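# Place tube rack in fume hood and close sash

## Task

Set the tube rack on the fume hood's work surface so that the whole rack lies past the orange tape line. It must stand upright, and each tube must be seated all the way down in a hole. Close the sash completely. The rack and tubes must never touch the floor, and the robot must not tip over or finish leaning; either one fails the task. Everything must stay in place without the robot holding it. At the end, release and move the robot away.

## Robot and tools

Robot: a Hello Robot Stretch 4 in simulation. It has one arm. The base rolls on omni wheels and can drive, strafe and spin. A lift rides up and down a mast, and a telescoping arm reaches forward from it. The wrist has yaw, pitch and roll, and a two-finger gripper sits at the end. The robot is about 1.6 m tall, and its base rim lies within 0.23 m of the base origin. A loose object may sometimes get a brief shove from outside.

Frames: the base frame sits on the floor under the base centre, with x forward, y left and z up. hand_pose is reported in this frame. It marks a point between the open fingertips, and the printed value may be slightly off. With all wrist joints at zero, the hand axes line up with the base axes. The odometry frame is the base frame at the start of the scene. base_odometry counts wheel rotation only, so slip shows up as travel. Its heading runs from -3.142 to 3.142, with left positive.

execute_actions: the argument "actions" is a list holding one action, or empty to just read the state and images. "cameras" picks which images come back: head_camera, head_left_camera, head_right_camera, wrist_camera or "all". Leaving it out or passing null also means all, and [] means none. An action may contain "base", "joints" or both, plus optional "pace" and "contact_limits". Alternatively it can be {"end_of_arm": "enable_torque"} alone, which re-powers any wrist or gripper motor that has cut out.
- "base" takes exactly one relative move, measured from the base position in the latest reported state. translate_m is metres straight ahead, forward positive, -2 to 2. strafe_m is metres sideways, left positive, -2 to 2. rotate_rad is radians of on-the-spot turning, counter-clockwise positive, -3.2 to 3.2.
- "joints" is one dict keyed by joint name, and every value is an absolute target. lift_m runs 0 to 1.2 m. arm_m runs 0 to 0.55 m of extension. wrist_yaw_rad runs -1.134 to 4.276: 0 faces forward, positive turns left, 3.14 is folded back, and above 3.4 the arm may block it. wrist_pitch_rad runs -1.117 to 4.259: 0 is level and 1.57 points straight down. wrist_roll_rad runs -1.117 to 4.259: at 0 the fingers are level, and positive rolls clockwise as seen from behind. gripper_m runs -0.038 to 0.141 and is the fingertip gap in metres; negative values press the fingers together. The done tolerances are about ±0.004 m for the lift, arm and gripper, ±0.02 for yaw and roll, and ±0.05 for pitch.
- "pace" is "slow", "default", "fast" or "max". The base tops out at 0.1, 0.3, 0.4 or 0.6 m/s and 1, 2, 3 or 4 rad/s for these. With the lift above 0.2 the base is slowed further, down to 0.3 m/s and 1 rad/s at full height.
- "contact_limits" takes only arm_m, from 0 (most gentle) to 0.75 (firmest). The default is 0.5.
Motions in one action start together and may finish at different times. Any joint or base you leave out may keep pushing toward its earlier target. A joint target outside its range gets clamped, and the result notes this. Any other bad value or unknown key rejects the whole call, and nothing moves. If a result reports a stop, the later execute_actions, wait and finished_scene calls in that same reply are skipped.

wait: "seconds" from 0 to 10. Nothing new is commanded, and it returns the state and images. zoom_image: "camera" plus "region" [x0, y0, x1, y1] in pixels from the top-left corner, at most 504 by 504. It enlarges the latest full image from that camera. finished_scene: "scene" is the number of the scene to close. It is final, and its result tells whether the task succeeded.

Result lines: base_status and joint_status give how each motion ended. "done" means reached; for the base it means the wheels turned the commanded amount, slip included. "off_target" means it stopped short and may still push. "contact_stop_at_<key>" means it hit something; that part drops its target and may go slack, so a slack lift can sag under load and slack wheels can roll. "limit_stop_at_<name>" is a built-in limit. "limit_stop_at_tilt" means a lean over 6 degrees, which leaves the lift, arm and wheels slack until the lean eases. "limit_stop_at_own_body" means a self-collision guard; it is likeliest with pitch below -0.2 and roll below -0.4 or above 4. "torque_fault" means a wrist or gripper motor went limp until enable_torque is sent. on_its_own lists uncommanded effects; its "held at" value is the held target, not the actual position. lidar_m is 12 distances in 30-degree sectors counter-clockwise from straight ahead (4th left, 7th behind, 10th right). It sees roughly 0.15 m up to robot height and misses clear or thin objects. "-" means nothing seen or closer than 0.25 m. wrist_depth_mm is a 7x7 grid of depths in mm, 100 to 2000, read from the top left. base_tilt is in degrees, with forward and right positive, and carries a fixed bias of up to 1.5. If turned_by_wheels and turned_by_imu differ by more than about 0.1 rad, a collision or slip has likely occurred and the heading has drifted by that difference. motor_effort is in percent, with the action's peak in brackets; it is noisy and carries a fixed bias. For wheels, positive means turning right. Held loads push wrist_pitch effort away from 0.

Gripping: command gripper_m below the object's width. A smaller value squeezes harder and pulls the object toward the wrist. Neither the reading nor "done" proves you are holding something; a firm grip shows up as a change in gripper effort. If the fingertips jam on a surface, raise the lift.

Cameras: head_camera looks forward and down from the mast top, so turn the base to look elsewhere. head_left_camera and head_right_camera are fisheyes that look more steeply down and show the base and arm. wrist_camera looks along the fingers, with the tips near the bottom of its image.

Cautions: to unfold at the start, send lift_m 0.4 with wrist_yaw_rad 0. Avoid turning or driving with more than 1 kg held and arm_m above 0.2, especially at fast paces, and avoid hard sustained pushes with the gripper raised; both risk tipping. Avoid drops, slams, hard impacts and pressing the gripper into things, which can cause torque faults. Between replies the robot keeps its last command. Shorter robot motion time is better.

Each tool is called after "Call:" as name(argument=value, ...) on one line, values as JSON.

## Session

Call:
execute_actions(actions=[])

Scene clock: 0.00 s.
base_odometry: x=+0.000 y=+0.000 heading=+0.000 (m, m, rad; odometry frame)
turned_by_wheels: +0.000 (rad since the last result)
turned_by_imu: +0.000 (rad since the last result)
base_tilt: forward=+1.3 right=-0.6 (deg)
lidar_m: 1.15 1.21 1.51 1.51 1.71 1.73 1.68 2.75 1.96 1.92 1.52 1.18
base_status: not commanded
joint_positions: lift_m=+0.135 arm_m=+0.000 wrist_yaw_rad=+3.214 wrist_pitch_rad=+0.017 wrist_roll_rad=+0.011 gripper_m=+0.057
joint_status: not commanded
motor_effort: lift_m=+21 arm_m=-1 wrist_yaw_rad=+1 wrist_pitch_rad=-8 wrist_roll_rad=-1 gripper_m=-2 wheel_0=+0 wheel_1=+1 wheel_2=-1 (%)
hand_pose: x=-0.1233 y=+0.0662 z=+0.3081 quat_wxyz=(-0.036, -0.009, +0.005, +0.999) (m; base frame)
wrist_depth_mm: - 118 133 - - 1708 - / - 108 134 1808 1808 1708 - / - 114 135 1808 1756 1808 - / 139 137 228 1863 1808 1756 - / 215 - - 1921 1808 1756 1661 / 216 1138 198 1098 904 1025 976 / 213 750 809 - 778 691 715
pictures: head_camera, head_left_camera, head_right_camera, wrist_camera
Images, in order (width x height): head_camera 420x560, head_left_camera 420x672, head_right_camera 420x672, wrist_camera 616x392.

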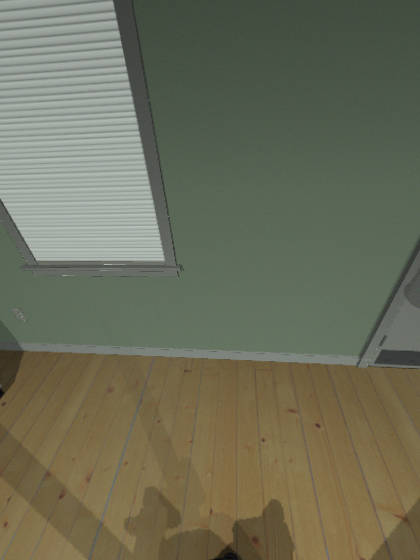

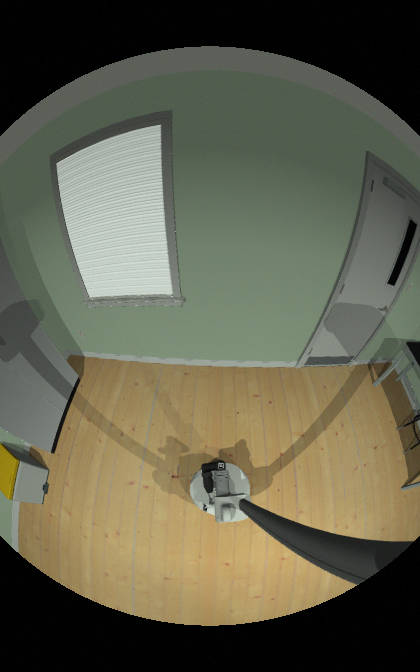

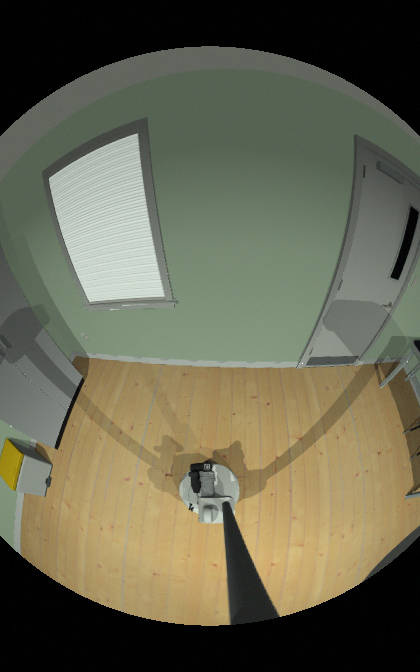

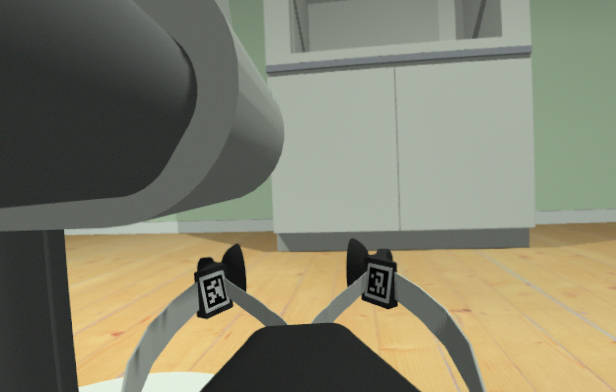

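Call:
execute_actions(actions=[{"base":{"rotate_rad":-1.62},"joints":{"lift_m":0.9,"wrist_yaw_rad":0,"wrist_pitch_rad":0.3,"gripper_m":0.141},"pace":"fast"}])

Scene clock: 5.07 s.
base_odometry: x=+0.000 y=+0.000 heading=-1.620 (m, m, rad; odometry frame)
turned_by_wheels: -1.620 (rad since the last result)
turned_by_imu: -1.599 (rad since the last result)
base_tilt: forward=+1.3 right=-0.6 (deg)
lidar_m: 1.92 1.55 1.21 1.13 1.19 1.52 1.50 1.66 1.71 1.69 2.71 1.98
base_status: done
joint_positions: lift_m=+0.900 arm_m=+0.000 wrist_yaw_rad=+0.000 wrist_pitch_rad=+0.302 wrist_roll_rad=+0.011 gripper_m=+0.141
joint_status: all done
motor_effort: lift_m=+25(25) arm_m=-1(1) wrist_yaw_rad=+1(6) wrist_pitch_rad=-8(8) wrist_roll_rad=+1(1) gripper_m=+0(1) wheel_0=+0(8) wheel_1=-1(16) wheel_2=-1(10) (%)
hand_pose: x=+0.4463 y=-0.0874 z=+0.9921 quat_wxyz=(+0.989, +0.005, +0.150, -0.001) (m; base frame)
wrist_depth_mm: 1808 - - - - - - / 1808 - - - - - - / 1756 - 1983 - - - - / 1808 - - - - - - / 1756 - - - - - - / 1708 1708 1756 1808 1708 1756 1756 / 1499 1537 1576 - 1537 1499 1499
pictures: head_camera, head_left_camera, head_right_camera, wrist_camera
Images, in order (width x height): head_camera 420x560, head_left_camera 420x672, head_right_camera 420x672, wrist_camera 616x392.

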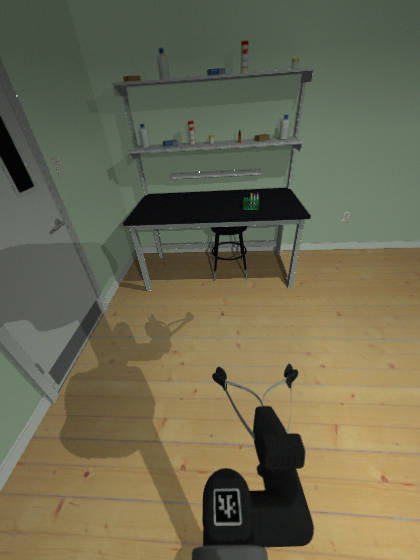

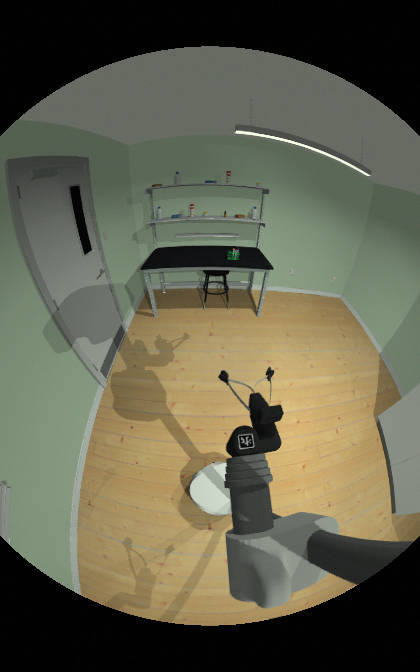

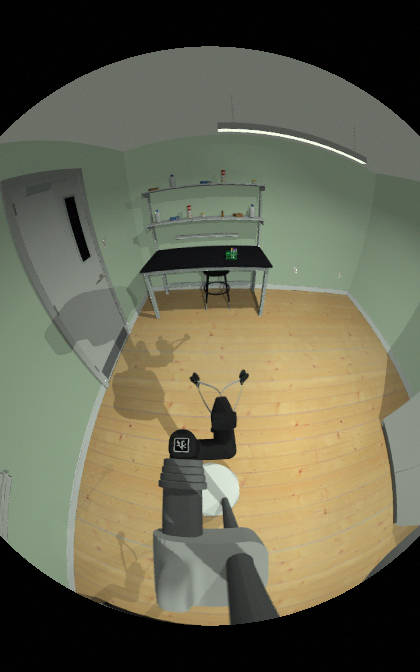

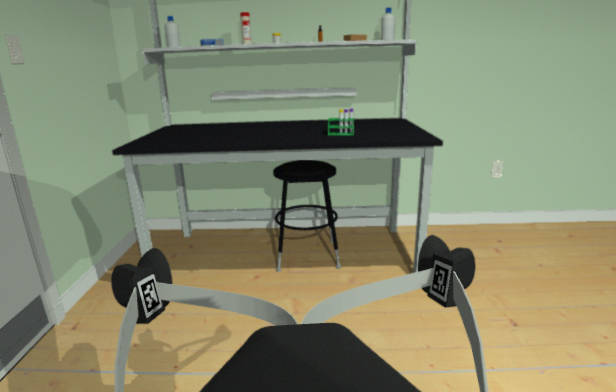

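Call:
execute_actions(actions=[{"base":{"translate_m":1.4},"joints":{"lift_m":0.95},"pace":"max"}], cameras=[])

Call:
execute_actions(actions=[{"base":{"strafe_m":-0.2},"pace":"max"}], cameras=["head_camera","wrist_camera"])

Scene clock: 11.67 s.
base_odometry: x=-0.069 y=-1.398 heading=-1.620 (m, m, rad; odometry frame)
turned_by_wheels: +0.000 (rad since the last result)
turned_by_imu: -0.003 (rad since the last result)
base_tilt: forward=+1.2 right=-0.6 (deg)
lidar_m: 0.54 0.60 0.85 1.03 1.13 1.64 2.91 2.41 2.07 2.63 0.75 0.56
base_status: done
joint_positions: lift_m=+0.950 arm_m=+0.000 wrist_yaw_rad=+0.000 wrist_pitch_rad=+0.302 wrist_roll_rad=+0.011 gripper_m=+0.141
joint_status: all done
motor_effort: lift_m=+24(27) arm_m=-1(1) wrist_yaw_rad=+1(1) wrist_pitch_rad=-8(8) wrist_roll_rad=+0(0) gripper_m=+2(1) wheel_0=+3(7) wheel_1=+3(8) wheel_2=+1(11) (%)
hand_pose: x=+0.4463 y=-0.0874 z=+1.0422 quat_wxyz=(+0.989, +0.005, +0.150, -0.001) (m; base frame)
wrist_depth_mm: 891 866 1025 1042 1025 891 946 / 1118 1118 1098 1118 1078 1098 1078 / 1160 1160 1138 1138 1138 1138 1118 / 1205 1205 1182 1182 1182 1160 1182 / 891 878 866 866 831 778 820 / 676 615 634 627 621 615 634 / 554 539 559 - 549 525 525
pictures: none
No camera images: the call's "cameras" was empty. Leave "cameras" out to get every camera's image.

Scene clock: 13.43 s.
base_odometry: x=-0.269 y=-1.388 heading=-1.620 (m, m, rad; odometry frame)
turned_by_wheels: +0.000 (rad since the last result)
turned_by_imu: +0.000 (rad since the last result)
base_tilt: forward=+1.3 right=-0.6 (deg)
lidar_m: 0.54 0.58 0.85 1.22 1.33 1.99 2.93 2.15 1.91 2.43 1.79 0.55
base_status: done
joint_positions: lift_m=+0.950 arm_m=+0.000 wrist_yaw_rad=+0.000 wrist_pitch_rad=+0.302 wrist_roll_rad=+0.011 gripper_m=+0.141
joint_status: not commanded
motor_effort: lift_m=+24(24) arm_m=-2(1) wrist_yaw_rad=+1(0) wrist_pitch_rad=-8(7) wrist_roll_rad=+1(1) gripper_m=+0(1) wheel_0=-2(10) wheel_1=+1(14) wheel_2=+0(3) (%)
hand_pose: x=+0.4462 y=-0.0874 z=+1.0422 quat_wxyz=(+0.989, +0.005, +0.150, -0.001) (m; base frame)
wrist_depth_mm: 1042 866 1025 1025 1025 842 1025 / 1098 1078 1098 1078 1078 1078 1060 / 1138 1138 1118 1138 1138 1138 1118 / 1205 1205 1182 1182 1160 1160 1160 / 891 878 866 854 798 831 1229 / 668 615 634 591 603 615 640 / 554 539 564 - 549 525 525
pictures: head_camera, wrist_camera
Images, in order (width x height): head_camera 420x560, wrist_camera 616x392.

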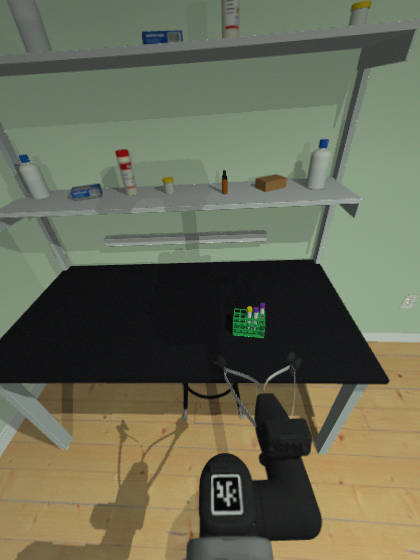

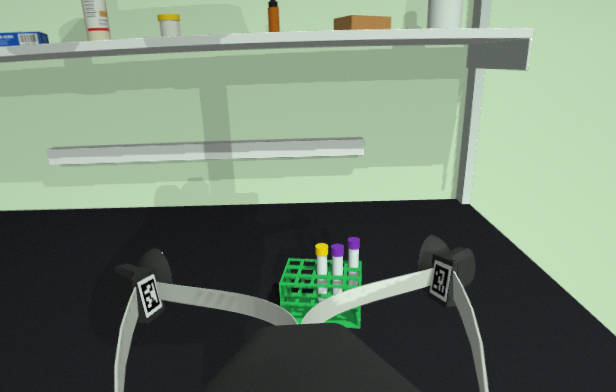

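Call:
execute_actions(actions=[{"base":{"strafe_m":-0.03},"joints":{"lift_m":0.8,"arm_m":0.1},"pace":"max"}], cameras=["head_camera","wrist_camera"])

Call:
zoom_image(camera="wrist_camera", region=[200,100,420,300])

Scene clock: 17.23 s.
base_odometry: x=-0.299 y=-1.387 heading=-1.620 (m, m, rad; odometry frame)
turned_by_wheels: +0.000 (rad since the last result)
turned_by_imu: +0.000 (rad since the last result)
base_tilt: forward=+1.2 right=-0.6 (deg)
lidar_m: 0.52 0.57 0.85 1.27 1.37 2.05 2.93 2.09 1.90 2.40 1.82 0.54
base_status: done
joint_positions: lift_m=+0.800 arm_m=+0.099 wrist_yaw_rad=+0.000 wrist_pitch_rad=+0.302 wrist_roll_rad=+0.011 gripper_m=+0.141
joint_status: all done
motor_effort: lift_m=+17(22) arm_m=+5(5) wrist_yaw_rad=+0(2) wrist_pitch_rad=-8(8) wrist_roll_rad=+2(1) gripper_m=+1(0) wheel_0=-3(10) wheel_1=+2(6) wheel_2=+0(2) (%)
hand_pose: x=+0.5455 y=-0.0874 z=+0.8927 quat_wxyz=(+0.989, +0.005, +0.150, -0.001) (m; base frame)
wrist_depth_mm: 946 946 946 946 946 931 931 / 991 976 976 976 976 946 991 / 1060 1042 1042 1025 1008 1008 1025 / 809 798 778 484 741 732 1060 / 549 549 539 480 525 512 512 / 421 382 394 392 384 382 394 / 342 336 349 - 340 327 327
pictures: head_camera, wrist_camera
Images, in order (width x height): head_camera 420x560, wrist_camera 616x392.

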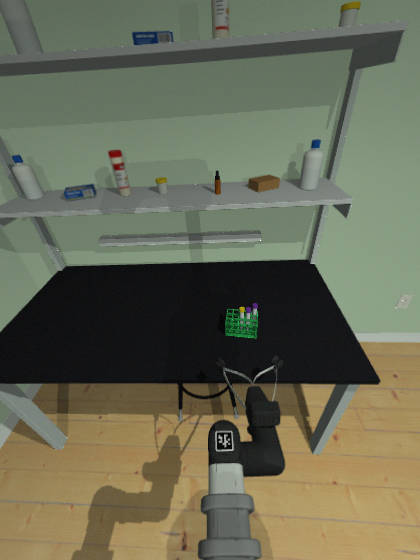

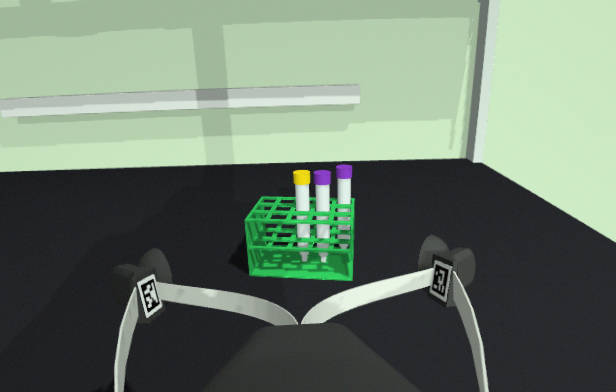

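Region (200, 100, 420, 300) of wrist_camera's 616x392 image, scaled by 2.291; it fills the top 458 rows of this view, and the rest is white.

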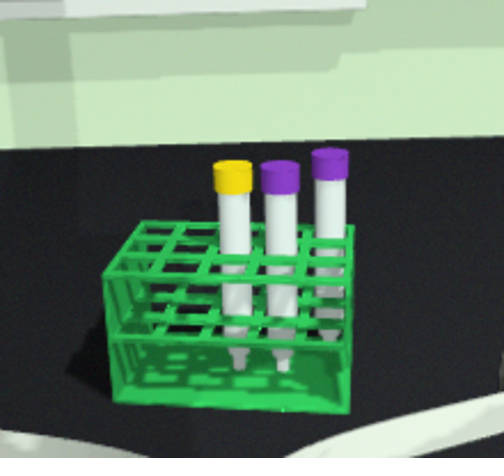

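Call:
execute_actions(actions=[{"joints":{"lift_m":0.72,"arm_m":0.24},"pace":"fast"}], cameras=["head_camera","wrist_camera"])

Scene clock: 21.37 s.
base_odometry: x=-0.299 y=-1.387 heading=-1.620 (m, m, rad; odometry frame)
turned_by_wheels: +0.000 (rad since the last result)
turned_by_imu: +0.000 (rad since the last result)
base_tilt: forward=+1.3 right=-0.6 (deg)
lidar_m: 0.56 0.59 0.85 1.24 1.38 2.01 2.93 2.11 1.90 2.40 1.78 0.56
base_status: not commanded
joint_positions: lift_m=+0.720 arm_m=+0.239 wrist_yaw_rad=+0.000 wrist_pitch_rad=+0.302 wrist_roll_rad=+0.011 gripper_m=+0.141
joint_status: all done
motor_effort: lift_m=+17(17) arm_m=+5(6) wrist_yaw_rad=+0(0) wrist_pitch_rad=-7(9) wrist_roll_rad=+1(1) gripper_m=+0(0) wheel_0=-3(3) wheel_1=+2(1) wheel_2=+0(0) (%)
hand_pose: x=+0.6855 y=-0.0874 z=+0.8127 quat_wxyz=(+0.989, +0.005, +0.150, -0.001) (m; base frame)
wrist_depth_mm: 820 820 820 809 798 798 809 / 854 866 854 854 854 831 842 / 878 878 878 759 750 831 878 / 539 530 449 319 459 492 484 / 370 368 345 329 330 345 343 / 282 256 266 264 260 258 265 / 231 227 236 - 229 220 224
pictures: head_camera, wrist_camera
Images, in order (width x height): head_camera 420x560, wrist_camera 616x392.

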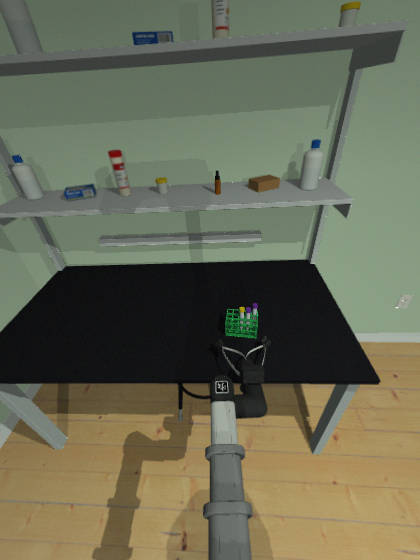

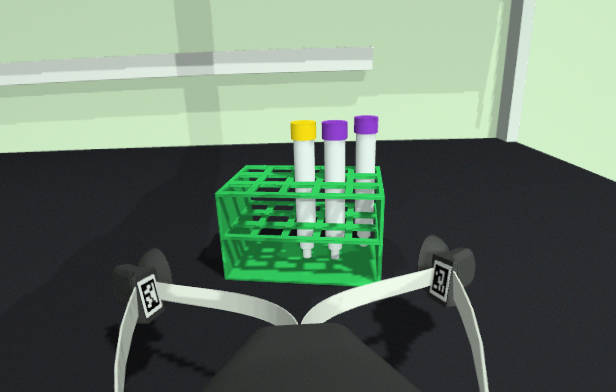

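Call:
execute_actions(actions=[{"base":{"strafe_m":0.027},"joints":{"wrist_yaw_rad":-0.12,"arm_m":0.29,"lift_m":0.712}}], cameras=["wrist_camera"])

Scene clock: 25.13 s.
base_odometry: x=-0.272 y=-1.388 heading=-1.620 (m, m, rad; odometry frame)
turned_by_wheels: +0.000 (rad since the last result)
turned_by_imu: +0.000 (rad since the last result)
base_tilt: forward=+1.3 right=-0.6 (deg)
lidar_m: 0.56 0.55 0.87 1.23 1.32 1.96 2.92 2.14 1.90 2.42 1.81 0.57
base_status: done
joint_positions: lift_m=+0.712 arm_m=+0.289 wrist_yaw_rad=-0.120 wrist_pitch_rad=+0.302 wrist_roll_rad=+0.011 gripper_m=+0.141
joint_status: all done
motor_effort: lift_m=+16(17) arm_m=+5(7) wrist_yaw_rad=+0(3) wrist_pitch_rad=-8(9) wrist_roll_rad=+0(1) gripper_m=+0(0) wheel_0=-1(8) wheel_1=+0(12) wheel_2=+0(2) (%)
hand_pose: x=+0.7230 y=-0.1197 z=+0.8048 quat_wxyz=(+0.987, +0.014, +0.150, -0.060) (m; base frame)
wrist_depth_mm: 732 741 759 768 798 820 842 / 759 778 809 820 842 854 878 / 798 809 820 272 798 809 917 / 512 504 319 279 439 466 462 / 353 351 294 293 315 329 329 / 270 244 253 251 248 245 254 / 220 216 224 - 219 210 211
pictures: wrist_camera
Images, in order (width x height): wrist_camera 616x392.

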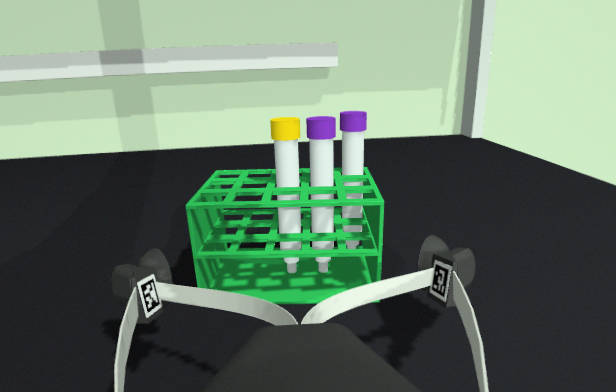

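Call:
execute_actions(actions=[{"joints":{"arm_m":0.36}}], cameras=["wrist_camera"])

Scene clock: 27.93 s.
base_odometry: x=-0.272 y=-1.388 heading=-1.620 (m, m, rad; odometry frame)
turned_by_wheels: +0.000 (rad since the last result)
turned_by_imu: +0.000 (rad since the last result)
base_tilt: forward=+1.3 right=-0.6 (deg)
lidar_m: 0.54 0.58 0.82 1.21 1.34 1.95 2.90 2.14 1.93 2.41 1.81 0.57
base_status: not commanded
joint_positions: lift_m=+0.712 arm_m=+0.359 wrist_yaw_rad=-0.120 wrist_pitch_rad=+0.302 wrist_roll_rad=+0.011 gripper_m=+0.141
joint_status: all done
motor_effort: lift_m=+16(16) arm_m=+5(6) wrist_yaw_rad=+1(0) wrist_pitch_rad=-8(8) wrist_roll_rad=+1(3) gripper_m=+0(0) wheel_0=-1(0) wheel_1=+0(0) wheel_2=+0(0) (%)
hand_pose: x=+0.7930 y=-0.1198 z=+0.8048 quat_wxyz=(+0.987, +0.014, +0.150, -0.060) (m; base frame)
wrist_depth_mm: 668 676 691 707 732 741 768 / 699 707 732 750 768 768 798 / 732 741 759 647 707 768 854 / 512 504 424 220 410 466 462 / 353 349 231 229 228 329 327 / 268 244 219 202 235 246 253 / 220 216 218 - 215 210 210
pictures: wrist_camera
Images, in order (width x height): wrist_camera 616x392.

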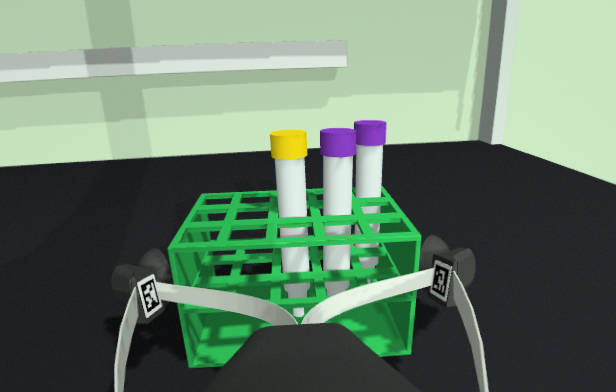

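Call:
execute_actions(actions=[{"joints":{"gripper_m":0.05}}], cameras=["wrist_camera"])

Call:
execute_actions(actions=[{"joints":{"lift_m":0.76},"pace":"slow"}], cameras=["wrist_camera"])

Scene clock: 31.70 s.
base_odometry: x=-0.272 y=-1.388 heading=-1.620 (m, m, rad; odometry frame)
turned_by_wheels: +0.000 (rad since the last result)
turned_by_imu: +0.000 (rad since the last result)
base_tilt: forward=+1.3 right=-0.7 (deg)
lidar_m: 0.53 0.56 0.81 1.23 1.32 1.99 2.92 2.15 1.89 2.41 1.83 0.57
base_status: not commanded
joint_positions: lift_m=+0.712 arm_m=+0.359 wrist_yaw_rad=-0.120 wrist_pitch_rad=+0.303 wrist_roll_rad=+0.011 gripper_m=+0.051
joint_status: all done
motor_effort: lift_m=+16(16) arm_m=+6(5) wrist_yaw_rad=+1(1) wrist_pitch_rad=-8(10) wrist_roll_rad=+1(1) gripper_m=-23(22) wheel_0=+0(1) wheel_1=+0(0) wheel_2=+0(0) (%)
hand_pose: x=+0.7929 y=-0.1198 z=+0.8046 quat_wxyz=(+0.987, +0.014, +0.150, -0.060) (m; base frame)
wrist_depth_mm: 668 683 691 707 732 741 768 / 699 715 723 750 768 768 798 / 723 741 759 191 691 759 842 / 512 500 418 199 404 466 455 / 351 329 206 208 208 329 325 / 266 176 206 204 189 186 251 / 215 215 195 - 202 213 201
pictures: wrist_camera
Images, in order (width x height): wrist_camera 616x392.

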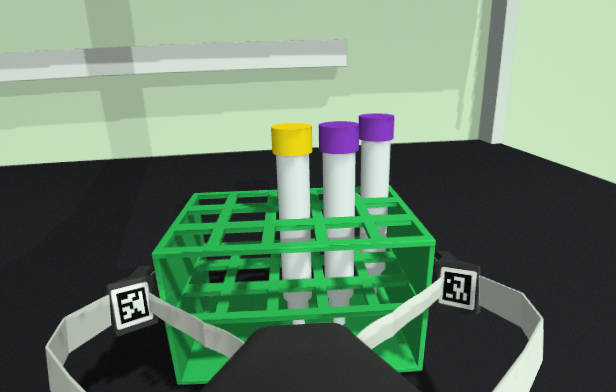

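Scene clock: 32.97 s.
base_odometry: x=-0.272 y=-1.388 heading=-1.620 (m, m, rad; odometry frame)
turned_by_wheels: +0.000 (rad since the last result)
turned_by_imu: +0.000 (rad since the last result)
base_tilt: forward=+1.3 right=-0.7 (deg)
lidar_m: 0.52 0.57 0.85 1.24 1.34 1.96 2.92 2.13 1.92 2.43 1.83 0.54
base_status: not commanded
joint_positions: lift_m=+0.760 arm_m=+0.359 wrist_yaw_rad=-0.120 wrist_pitch_rad=+0.303 wrist_roll_rad=+0.011 gripper_m=+0.051
joint_status: all done
motor_effort: lift_m=+26(26) arm_m=+5(5) wrist_yaw_rad=+1(1) wrist_pitch_rad=-10(10) wrist_roll_rad=+0(3) gripper_m=-23(23) wheel_0=-1(0) wheel_1=+0(0) wheel_2=+0(0) (%)
hand_pose: x=+0.7929 y=-0.1198 z=+0.8518 quat_wxyz=(+0.987, +0.014, +0.150, -0.060) (m; base frame)
wrist_depth_mm: 668 683 699 715 732 741 768 / 634 699 668 732 768 778 809 / 732 759 768 191 798 809 842 / 661 647 544 200 525 603 597 / 455 430 206 208 208 427 421 / 345 176 206 204 188 186 325 / 278 278 195 - 211 274 265
pictures: wrist_camera
Images, in order (width x height): wrist_camera 616x392.

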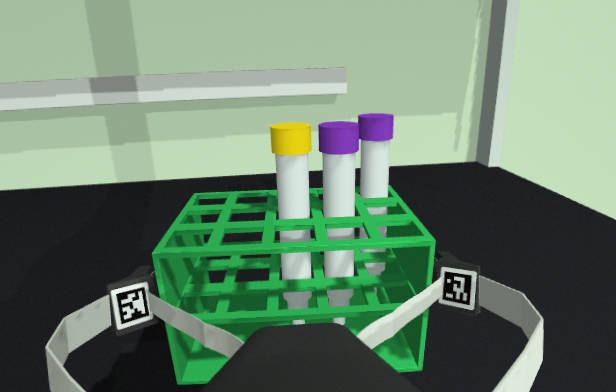

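Call:
execute_actions(actions=[{"base":{"translate_m":-1.7},"joints":{"arm_m":0.03,"lift_m":0.93,"wrist_yaw_rad":0},"pace":"fast"}], cameras=[])

Call:
execute_actions(actions=[{"base":{"rotate_rad":-1.6},"pace":"slow"}])

Scene clock: 41.00 s.
base_odometry: x=-0.188 y=+0.310 heading=-1.621 (m, m, rad; odometry frame)
turned_by_wheels: -0.001 (rad since the last result)
turned_by_imu: +0.003 (rad since the last result)
base_tilt: forward=+1.3 right=-0.7 (deg)
lidar_m: 0.44 1.85 1.43 1.35 1.43 1.26 1.24 1.40 1.49 1.46 1.59 0.51
base_status: done
joint_positions: lift_m=+0.930 arm_m=+0.031 wrist_yaw_rad=+0.000 wrist_pitch_rad=+0.303 wrist_roll_rad=+0.011 gripper_m=+0.051
joint_status: all done
motor_effort: lift_m=+24(26) arm_m=-5(5) wrist_yaw_rad=+1(8) wrist_pitch_rad=-12(11) wrist_roll_rad=+1(1) gripper_m=-23(23) wheel_0=-2(7) wheel_1=-2(9) wheel_2=-3(14) (%)
hand_pose: x=+0.4771 y=-0.0875 z=+1.0219 quat_wxyz=(+0.989, +0.005, +0.151, -0.001) (m; base frame)
wrist_depth_mm: - - - - - - - / - - - - - - - / - - - 193 - - - / - - - 200 - - - / - - 206 209 208 - - / 1863 176 206 204 189 186 1808 / 1576 1576 195 - 210 1537 1464
pictures: none
No camera images: the call's "cameras" was empty. Leave "cameras" out to get every camera's image.

Scene clock: 43.90 s.
base_odometry: x=-0.188 y=+0.310 heading=+3.063 (m, m, rad; odometry frame)
turned_by_wheels: -1.599 (rad since the last result)
turned_by_imu: -1.579 (rad since the last result)
base_tilt: forward=+1.3 right=-0.6 (deg)
lidar_m: 0.41 1.55 3.08 2.23 1.87 1.43 1.36 1.44 1.22 1.22 1.40 0.48
base_status: done
joint_positions: lift_m=+0.930 arm_m=+0.031 wrist_yaw_rad=+0.000 wrist_pitch_rad=+0.303 wrist_roll_rad=+0.011 gripper_m=+0.051
joint_status: not commanded
motor_effort: lift_m=+24(24) arm_m=-5(5) wrist_yaw_rad=+1(0) wrist_pitch_rad=-12(10) wrist_roll_rad=-2(0) gripper_m=-23(23) wheel_0=+3(6) wheel_1=+3(6) wheel_2=+3(8) (%)
hand_pose: x=+0.4771 y=-0.0875 z=+1.0219 quat_wxyz=(+0.989, +0.005, +0.151, -0.001) (m; base frame)
wrist_depth_mm: 1983 1229 1756 1756 1708 1537 1983 / - 1229 1863 1863 1808 1983 1983 / - 1281 1308 192 1229 - - / - 1336 1308 201 1281 - - / - 1366 206 209 208 - - / 1921 176 206 204 188 186 1808 / 1576 1537 195 - 211 1537 1464
pictures: head_camera, head_left_camera, head_right_camera, wrist_camera
Images, in order (width x height): head_camera 420x560, head_left_camera 420x672, head_right_camera 420x672, wrist_camera 616x392.

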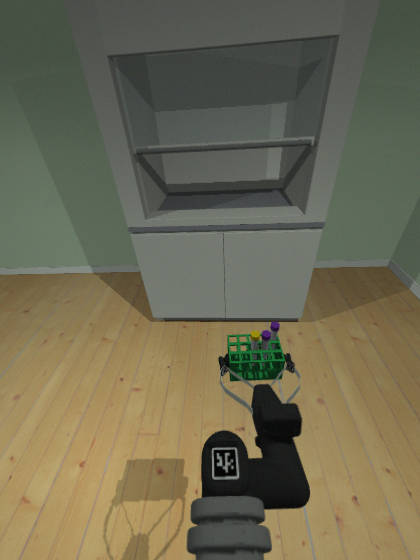

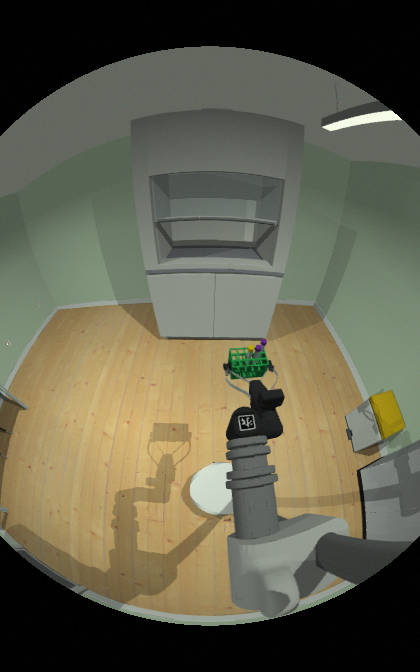

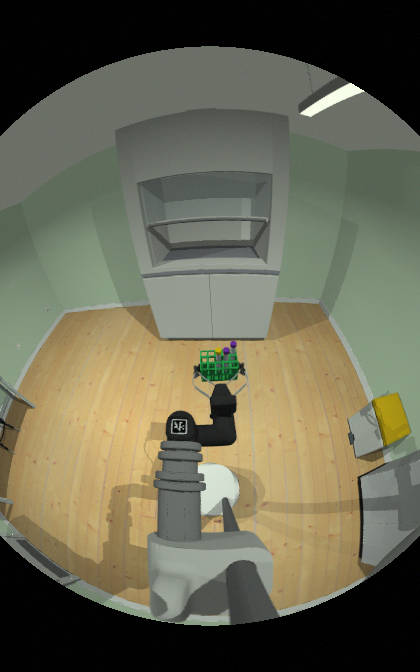

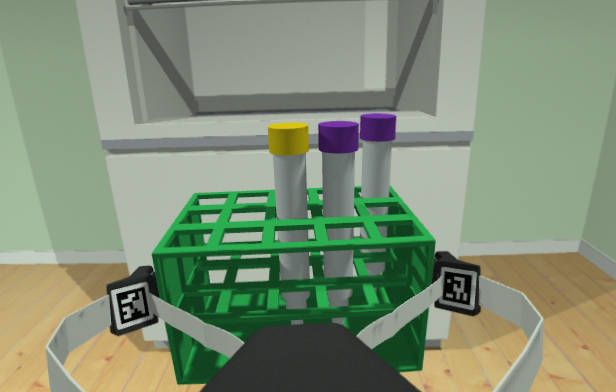

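Call:
execute_actions(actions=[{"base":{"translate_m":0.85},"joints":{"lift_m":0.97},"pace":"fast"}], cameras=["head_camera","wrist_camera"])

Scene clock: 49.40 s.
base_odometry: x=-1.035 y=+0.376 heading=+3.064 (m, m, rad; odometry frame)
turned_by_wheels: +0.000 (rad since the last result)
turned_by_imu: -0.002 (rad since the last result)
base_tilt: forward=+1.3 right=-0.7 (deg)
lidar_m: 0.44 0.67 2.27 2.24 2.33 2.29 2.22 1.73 1.38 1.72 0.92 0.48
base_status: done
joint_positions: lift_m=+0.970 arm_m=+0.031 wrist_yaw_rad=+0.000 wrist_pitch_rad=+0.303 wrist_roll_rad=+0.011 gripper_m=+0.051
joint_status: all done
motor_effort: lift_m=+24(27) arm_m=-5(5) wrist_yaw_rad=+0(1) wrist_pitch_rad=-10(11) wrist_roll_rad=-2(1) gripper_m=-23(24) wheel_0=+1(8) wheel_1=+1(9) wheel_2=-1(13) (%)
hand_pose: x=+0.4771 y=-0.0874 z=+1.0618 quat_wxyz=(+0.989, +0.005, +0.151, -0.001) (m; base frame)
wrist_depth_mm: 759 960 946 960 946 931 640 / 759 991 991 991 991 960 647 / 759 1042 1060 192 1025 960 654 / 732 831 564 200 539 768 627 / 473 442 205 209 208 442 436 / 459 176 206 204 189 186 442 / 488 488 195 - 211 473 466
pictures: head_camera, wrist_camera
Images, in order (width x height): head_camera 420x560, wrist_camera 616x392.

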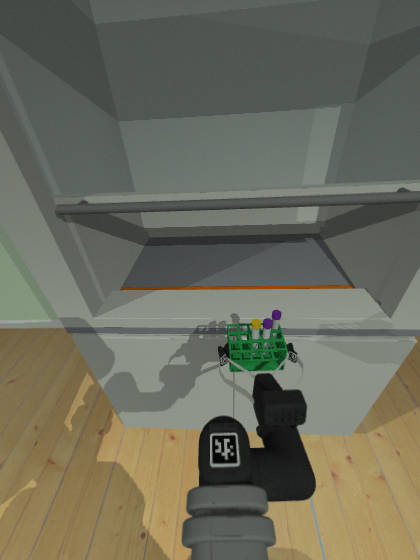

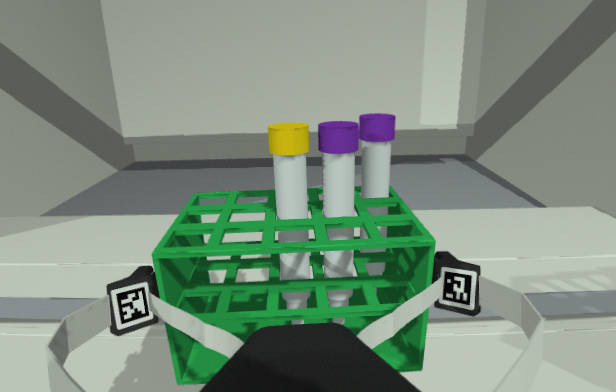

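Call:
execute_actions(actions=[{"base":{"translate_m":0.2},"joints":{"lift_m":0.95,"arm_m":0.2}}], cameras=["head_camera","head_right_camera","wrist_camera"])

Scene clock: 53.97 s.
base_odometry: x=-1.234 y=+0.391 heading=+3.064 (m, m, rad; odometry frame)
turned_by_wheels: +0.000 (rad since the last result)
turned_by_imu: +0.000 (rad since the last result)
base_tilt: forward=+1.3 right=-0.6 (deg)
lidar_m: 0.43 0.45 0.66 2.28 2.34 2.49 2.41 1.76 1.48 1.73 0.58 0.41
base_status: done
joint_positions: lift_m=+0.950 arm_m=+0.199 wrist_yaw_rad=+0.000 wrist_pitch_rad=+0.303 wrist_roll_rad=+0.011 gripper_m=+0.051
joint_status: all done
motor_effort: lift_m=+17(22) arm_m=+5(5) wrist_yaw_rad=+0(1) wrist_pitch_rad=-10(11) wrist_roll_rad=-1(2) gripper_m=-22(24) wheel_0=+3(6) wheel_1=+3(4) wheel_2=+0(10) (%)
hand_pose: x=+0.6454 y=-0.0874 z=+1.0425 quat_wxyz=(+0.989, +0.005, +0.151, -0.001) (m; base frame)
wrist_depth_mm: 615 615 615 615 609 609 609 / 647 647 647 640 640 634 621 / 676 676 676 192 661 668 647 / 699 750 627 201 603 699 640 / 525 492 206 209 208 492 488 / 402 176 206 204 189 186 379 / 322 322 195 - 211 317 306
pictures: head_camera, head_right_camera, wrist_camera
Images, in order (width x height): head_camera 420x560, head_right_camera 420x672, wrist_camera 616x392.

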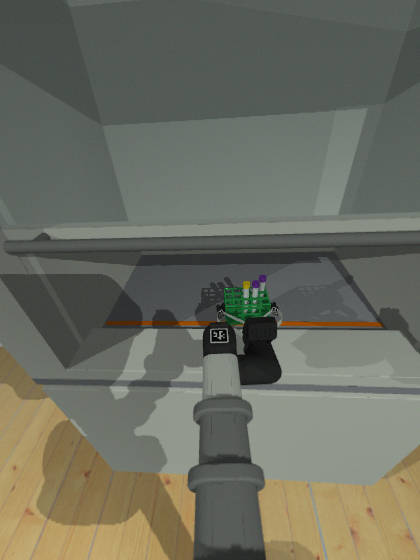

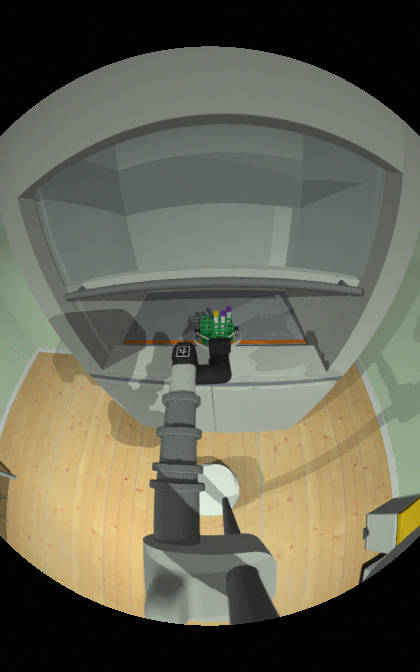

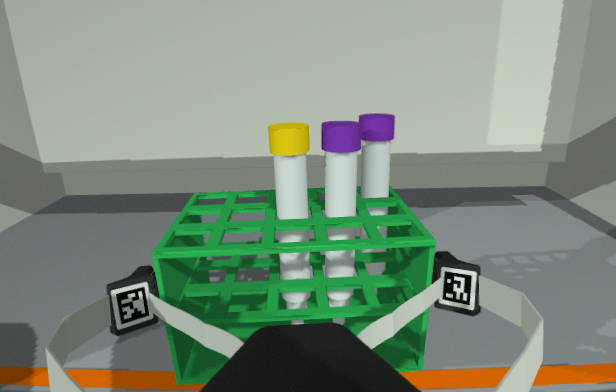

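Call:
execute_actions(actions=[{"joints":{"arm_m":0.38,"lift_m":0.93}}], cameras=[])

Call:
execute_actions(actions=[{"joints":{"lift_m":0.876},"pace":"slow"}], cameras=["wrist_camera"])

Scene clock: 58.50 s.
base_odometry: x=-1.234 y=+0.391 heading=+3.064 (m, m, rad; odometry frame)
turned_by_wheels: +0.000 (rad since the last result)
turned_by_imu: +0.000 (rad since the last result)
base_tilt: forward=+1.3 right=-0.7 (deg)
lidar_m: 0.42 0.47 0.67 2.27 2.33 2.51 2.42 1.69 1.46 1.72 0.58 0.44
base_status: not commanded
joint_positions: lift_m=+0.930 arm_m=+0.379 wrist_yaw_rad=+0.000 wrist_pitch_rad=+0.303 wrist_roll_rad=+0.011 gripper_m=+0.051
joint_status: all done
motor_effort: lift_m=+16(18) arm_m=+5(4) wrist_yaw_rad=+0(1) wrist_pitch_rad=-9(12) wrist_roll_rad=+1(1) gripper_m=-24(23) wheel_0=+3(3) wheel_1=+3(4) wheel_2=+0(0) (%)
hand_pose: x=+0.8253 y=-0.0874 z=+1.0225 quat_wxyz=(+0.989, +0.005, +0.151, -0.001) (m; base frame)
wrist_depth_mm: 452 449 449 445 439 439 439 / 473 469 469 462 466 462 459 / 500 496 492 191 484 484 480 / 574 569 508 200 500 549 549 / 480 452 206 209 208 449 445 / 366 176 206 204 189 186 345 / 294 296 195 - 211 291 279
pictures: none
No camera images: the call's "cameras" was empty. Leave "cameras" out to get every camera's image.

Scene clock: 59.83 s.
base_odometry: x=-1.234 y=+0.391 heading=+3.064 (m, m, rad; odometry frame)
turned_by_wheels: +0.000 (rad since the last result)
turned_by_imu: +0.000 (rad since the last result)
base_tilt: forward=+1.3 right=-0.7 (deg)
lidar_m: 0.43 0.44 0.69 2.27 2.34 2.49 2.39 1.75 1.49 1.71 0.59 0.43
base_status: not commanded
joint_positions: lift_m=+0.876 arm_m=+0.379 wrist_yaw_rad=+0.000 wrist_pitch_rad=+0.303 wrist_roll_rad=+0.011 gripper_m=+0.051
joint_status: all done
motor_effort: lift_m=+16(16) arm_m=+5(5) wrist_yaw_rad=+0(0) wrist_pitch_rad=-11(11) wrist_roll_rad=+0(2) gripper_m=-23(23) wheel_0=+3(3) wheel_1=+3(3) wheel_2=+0(0) (%)
hand_pose: x=+0.8253 y=-0.0874 z=+0.9685 quat_wxyz=(+0.989, +0.005, +0.151, -0.001) (m; base frame)
wrist_depth_mm: 452 449 445 442 442 442 436 / 469 469 469 466 466 462 459 / 496 492 492 192 480 484 484 / 525 521 433 200 418 480 473 / 364 340 206 208 208 340 336 / 276 176 206 204 189 185 258 / 222 222 195 - 206 219 211
pictures: wrist_camera
Images, in order (width x height): wrist_camera 616x392.

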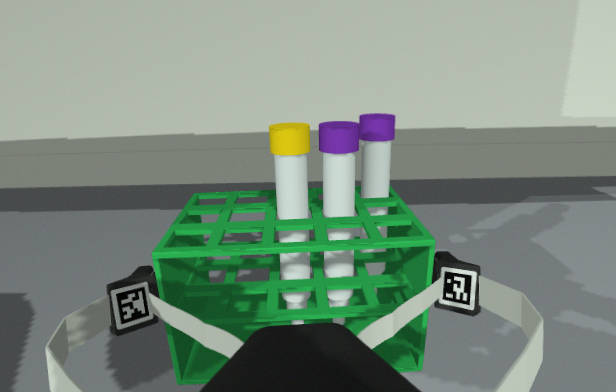

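Call:
execute_actions(actions=[{"joints":{"lift_m":0.871,"gripper_m":0.141}}], cameras=["wrist_camera"])

Call:
execute_actions(actions=[{"joints":{"arm_m":0.27,"lift_m":0.88}}], cameras=["wrist_camera"])

Call:
execute_actions(actions=[{"base":{"translate_m":-0.12},"joints":{"arm_m":0.0,"lift_m":0.95,"wrist_pitch_rad":0,"gripper_m":0},"pace":"fast"}])

Scene clock: 64.37 s.
base_odometry: x=-1.234 y=+0.391 heading=+3.064 (m, m, rad; odometry frame)
turned_by_wheels: +0.000 (rad since the last result)
turned_by_imu: +0.000 (rad since the last result)
base_tilt: forward=+1.3 right=-0.6 (deg)
lidar_m: 0.42 0.47 0.69 2.29 2.34 2.51 2.41 1.80 1.46 1.72 0.62 0.44
base_status: not commanded
joint_positions: lift_m=+0.871 arm_m=+0.379 wrist_yaw_rad=+0.000 wrist_pitch_rad=+0.303 wrist_roll_rad=+0.011 gripper_m=+0.141
joint_status: all done
motor_effort: lift_m=+16(15) arm_m=+5(5) wrist_yaw_rad=+1(1) wrist_pitch_rad=-10(10) wrist_roll_rad=-2(1) gripper_m=+0(25) wheel_0=+3(2) wheel_1=+3(3) wheel_2=+0(0) (%)
hand_pose: x=+0.8254 y=-0.0874 z=+0.9636 quat_wxyz=(+0.989, +0.005, +0.151, -0.001) (m; base frame)
wrist_depth_mm: 452 445 449 445 442 442 439 / 469 469 466 466 466 459 459 / 496 496 492 224 484 484 484 / 517 504 488 223 410 466 459 / 353 349 232 230 230 329 327 / 268 244 220 208 235 246 253 / 220 216 218 - 219 210 211
pictures: wrist_camera
Images, in order (width x height): wrist_camera 616x392.

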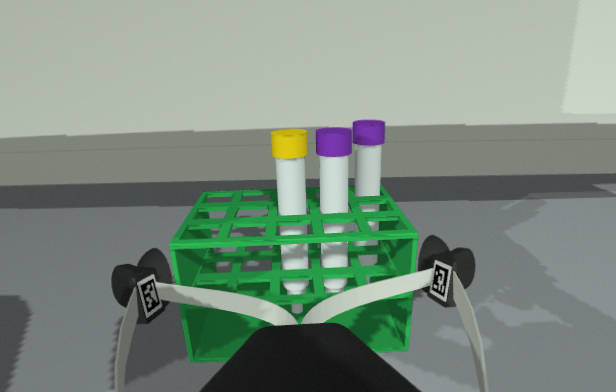

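Scene clock: 65.70 s.
base_odometry: x=-1.234 y=+0.391 heading=+3.064 (m, m, rad; odometry frame)
turned_by_wheels: +0.000 (rad since the last result)
turned_by_imu: +0.000 (rad since the last result)
base_tilt: forward=+1.3 right=-0.7 (deg)
lidar_m: 0.43 0.46 0.68 2.27 2.36 2.49 2.42 1.73 1.46 1.73 0.59 0.45
base_status: not commanded
joint_positions: lift_m=+0.880 arm_m=+0.271 wrist_yaw_rad=+0.000 wrist_pitch_rad=+0.302 wrist_roll_rad=+0.011 gripper_m=+0.141
joint_status: all done
motor_effort: lift_m=+25(24) arm_m=-5(6) wrist_yaw_rad=+1(0) wrist_pitch_rad=-9(10) wrist_roll_rad=-2(0) gripper_m=+1(1) wheel_0=+3(3) wheel_1=+3(3) wheel_2=+0(0) (%)
hand_pose: x=+0.7172 y=-0.0874 z=+0.9719 quat_wxyz=(+0.989, +0.005, +0.151, -0.001) (m; base frame)
wrist_depth_mm: 554 549 549 544 544 539 539 / 574 574 574 569 569 564 564 / 609 603 647 355 640 640 621 / 539 530 445 336 462 492 484 / 373 370 355 334 332 347 345 / 283 257 266 265 260 258 267 / 233 228 236 - 231 221 225
pictures: wrist_camera
Images, in order (width x height): wrist_camera 616x392.

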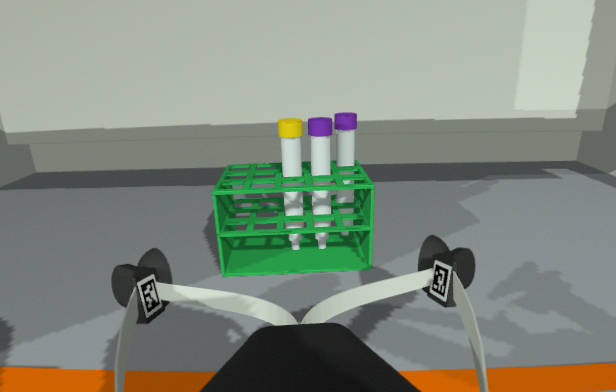

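Scene clock: 68.07 s.
base_odometry: x=-1.115 y=+0.382 heading=+3.064 (m, m, rad; odometry frame)
turned_by_wheels: +0.000 (rad since the last result)
turned_by_imu: +0.000 (rad since the last result)
base_tilt: forward=+1.3 right=-0.7 (deg)
lidar_m: 0.56 0.59 2.11 2.25 2.36 2.39 2.30 1.73 1.43 1.73 0.76 0.55
base_status: done
joint_positions: lift_m=+0.950 arm_m=+0.001 wrist_yaw_rad=+0.000 wrist_pitch_rad=+0.002 wrist_roll_rad=+0.011 gripper_m=+0.000
joint_status: all done
motor_effort: lift_m=+25(26) arm_m=-5(7) wrist_yaw_rad=+1(1) wrist_pitch_rad=-6(14) wrist_roll_rad=+1(1) gripper_m=-5(4) wheel_0=-2(8) wheel_1=-2(5) wheel_2=-2(13) (%)
hand_pose: x=+0.4603 y=-0.0875 z=+1.1273 quat_wxyz=(+1.000, +0.005, +0.001, +0.000) (m; base frame)
wrist_depth_mm: 370 370 410 366 404 399 399 / 699 1008 1008 991 991 960 654 / 750 1008 1008 991 991 976 654 / 741 1008 1008 1008 1008 991 668 / 741 1025 1025 1008 1008 991 668 / 707 831 187 195 187 732 634 / 480 433 459 - 433 410 433
pictures: head_camera, head_left_camera, head_right_camera, wrist_camera
Images, in order (width x height): head_camera 420x560, head_left_camera 420x672, head_right_camera 420x672, wrist_camera 616x392.

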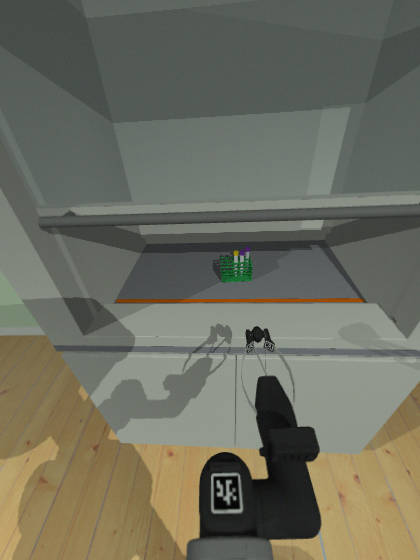

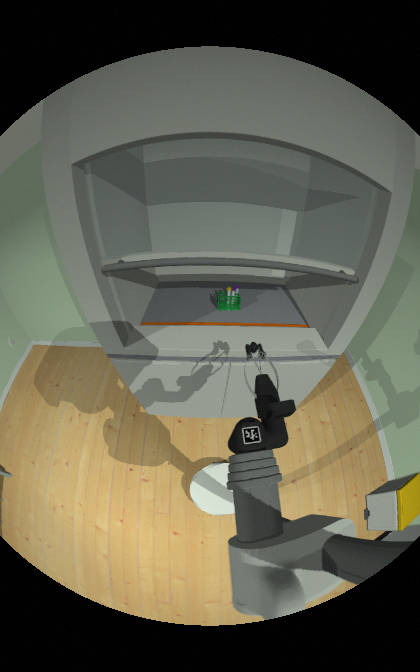

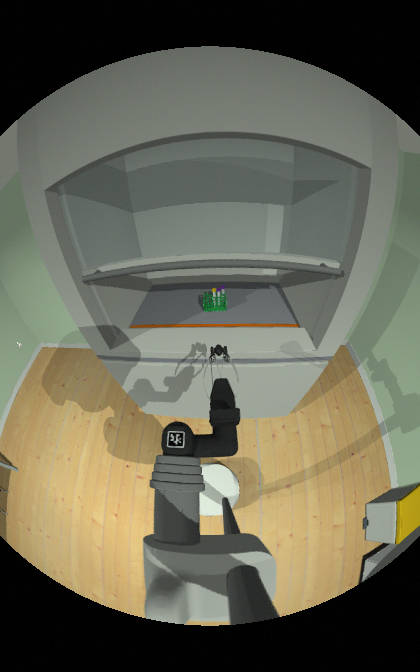

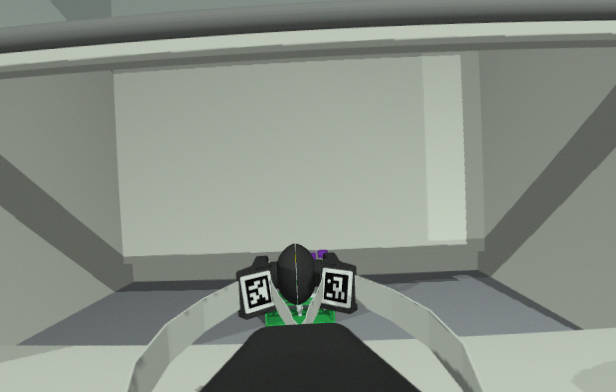

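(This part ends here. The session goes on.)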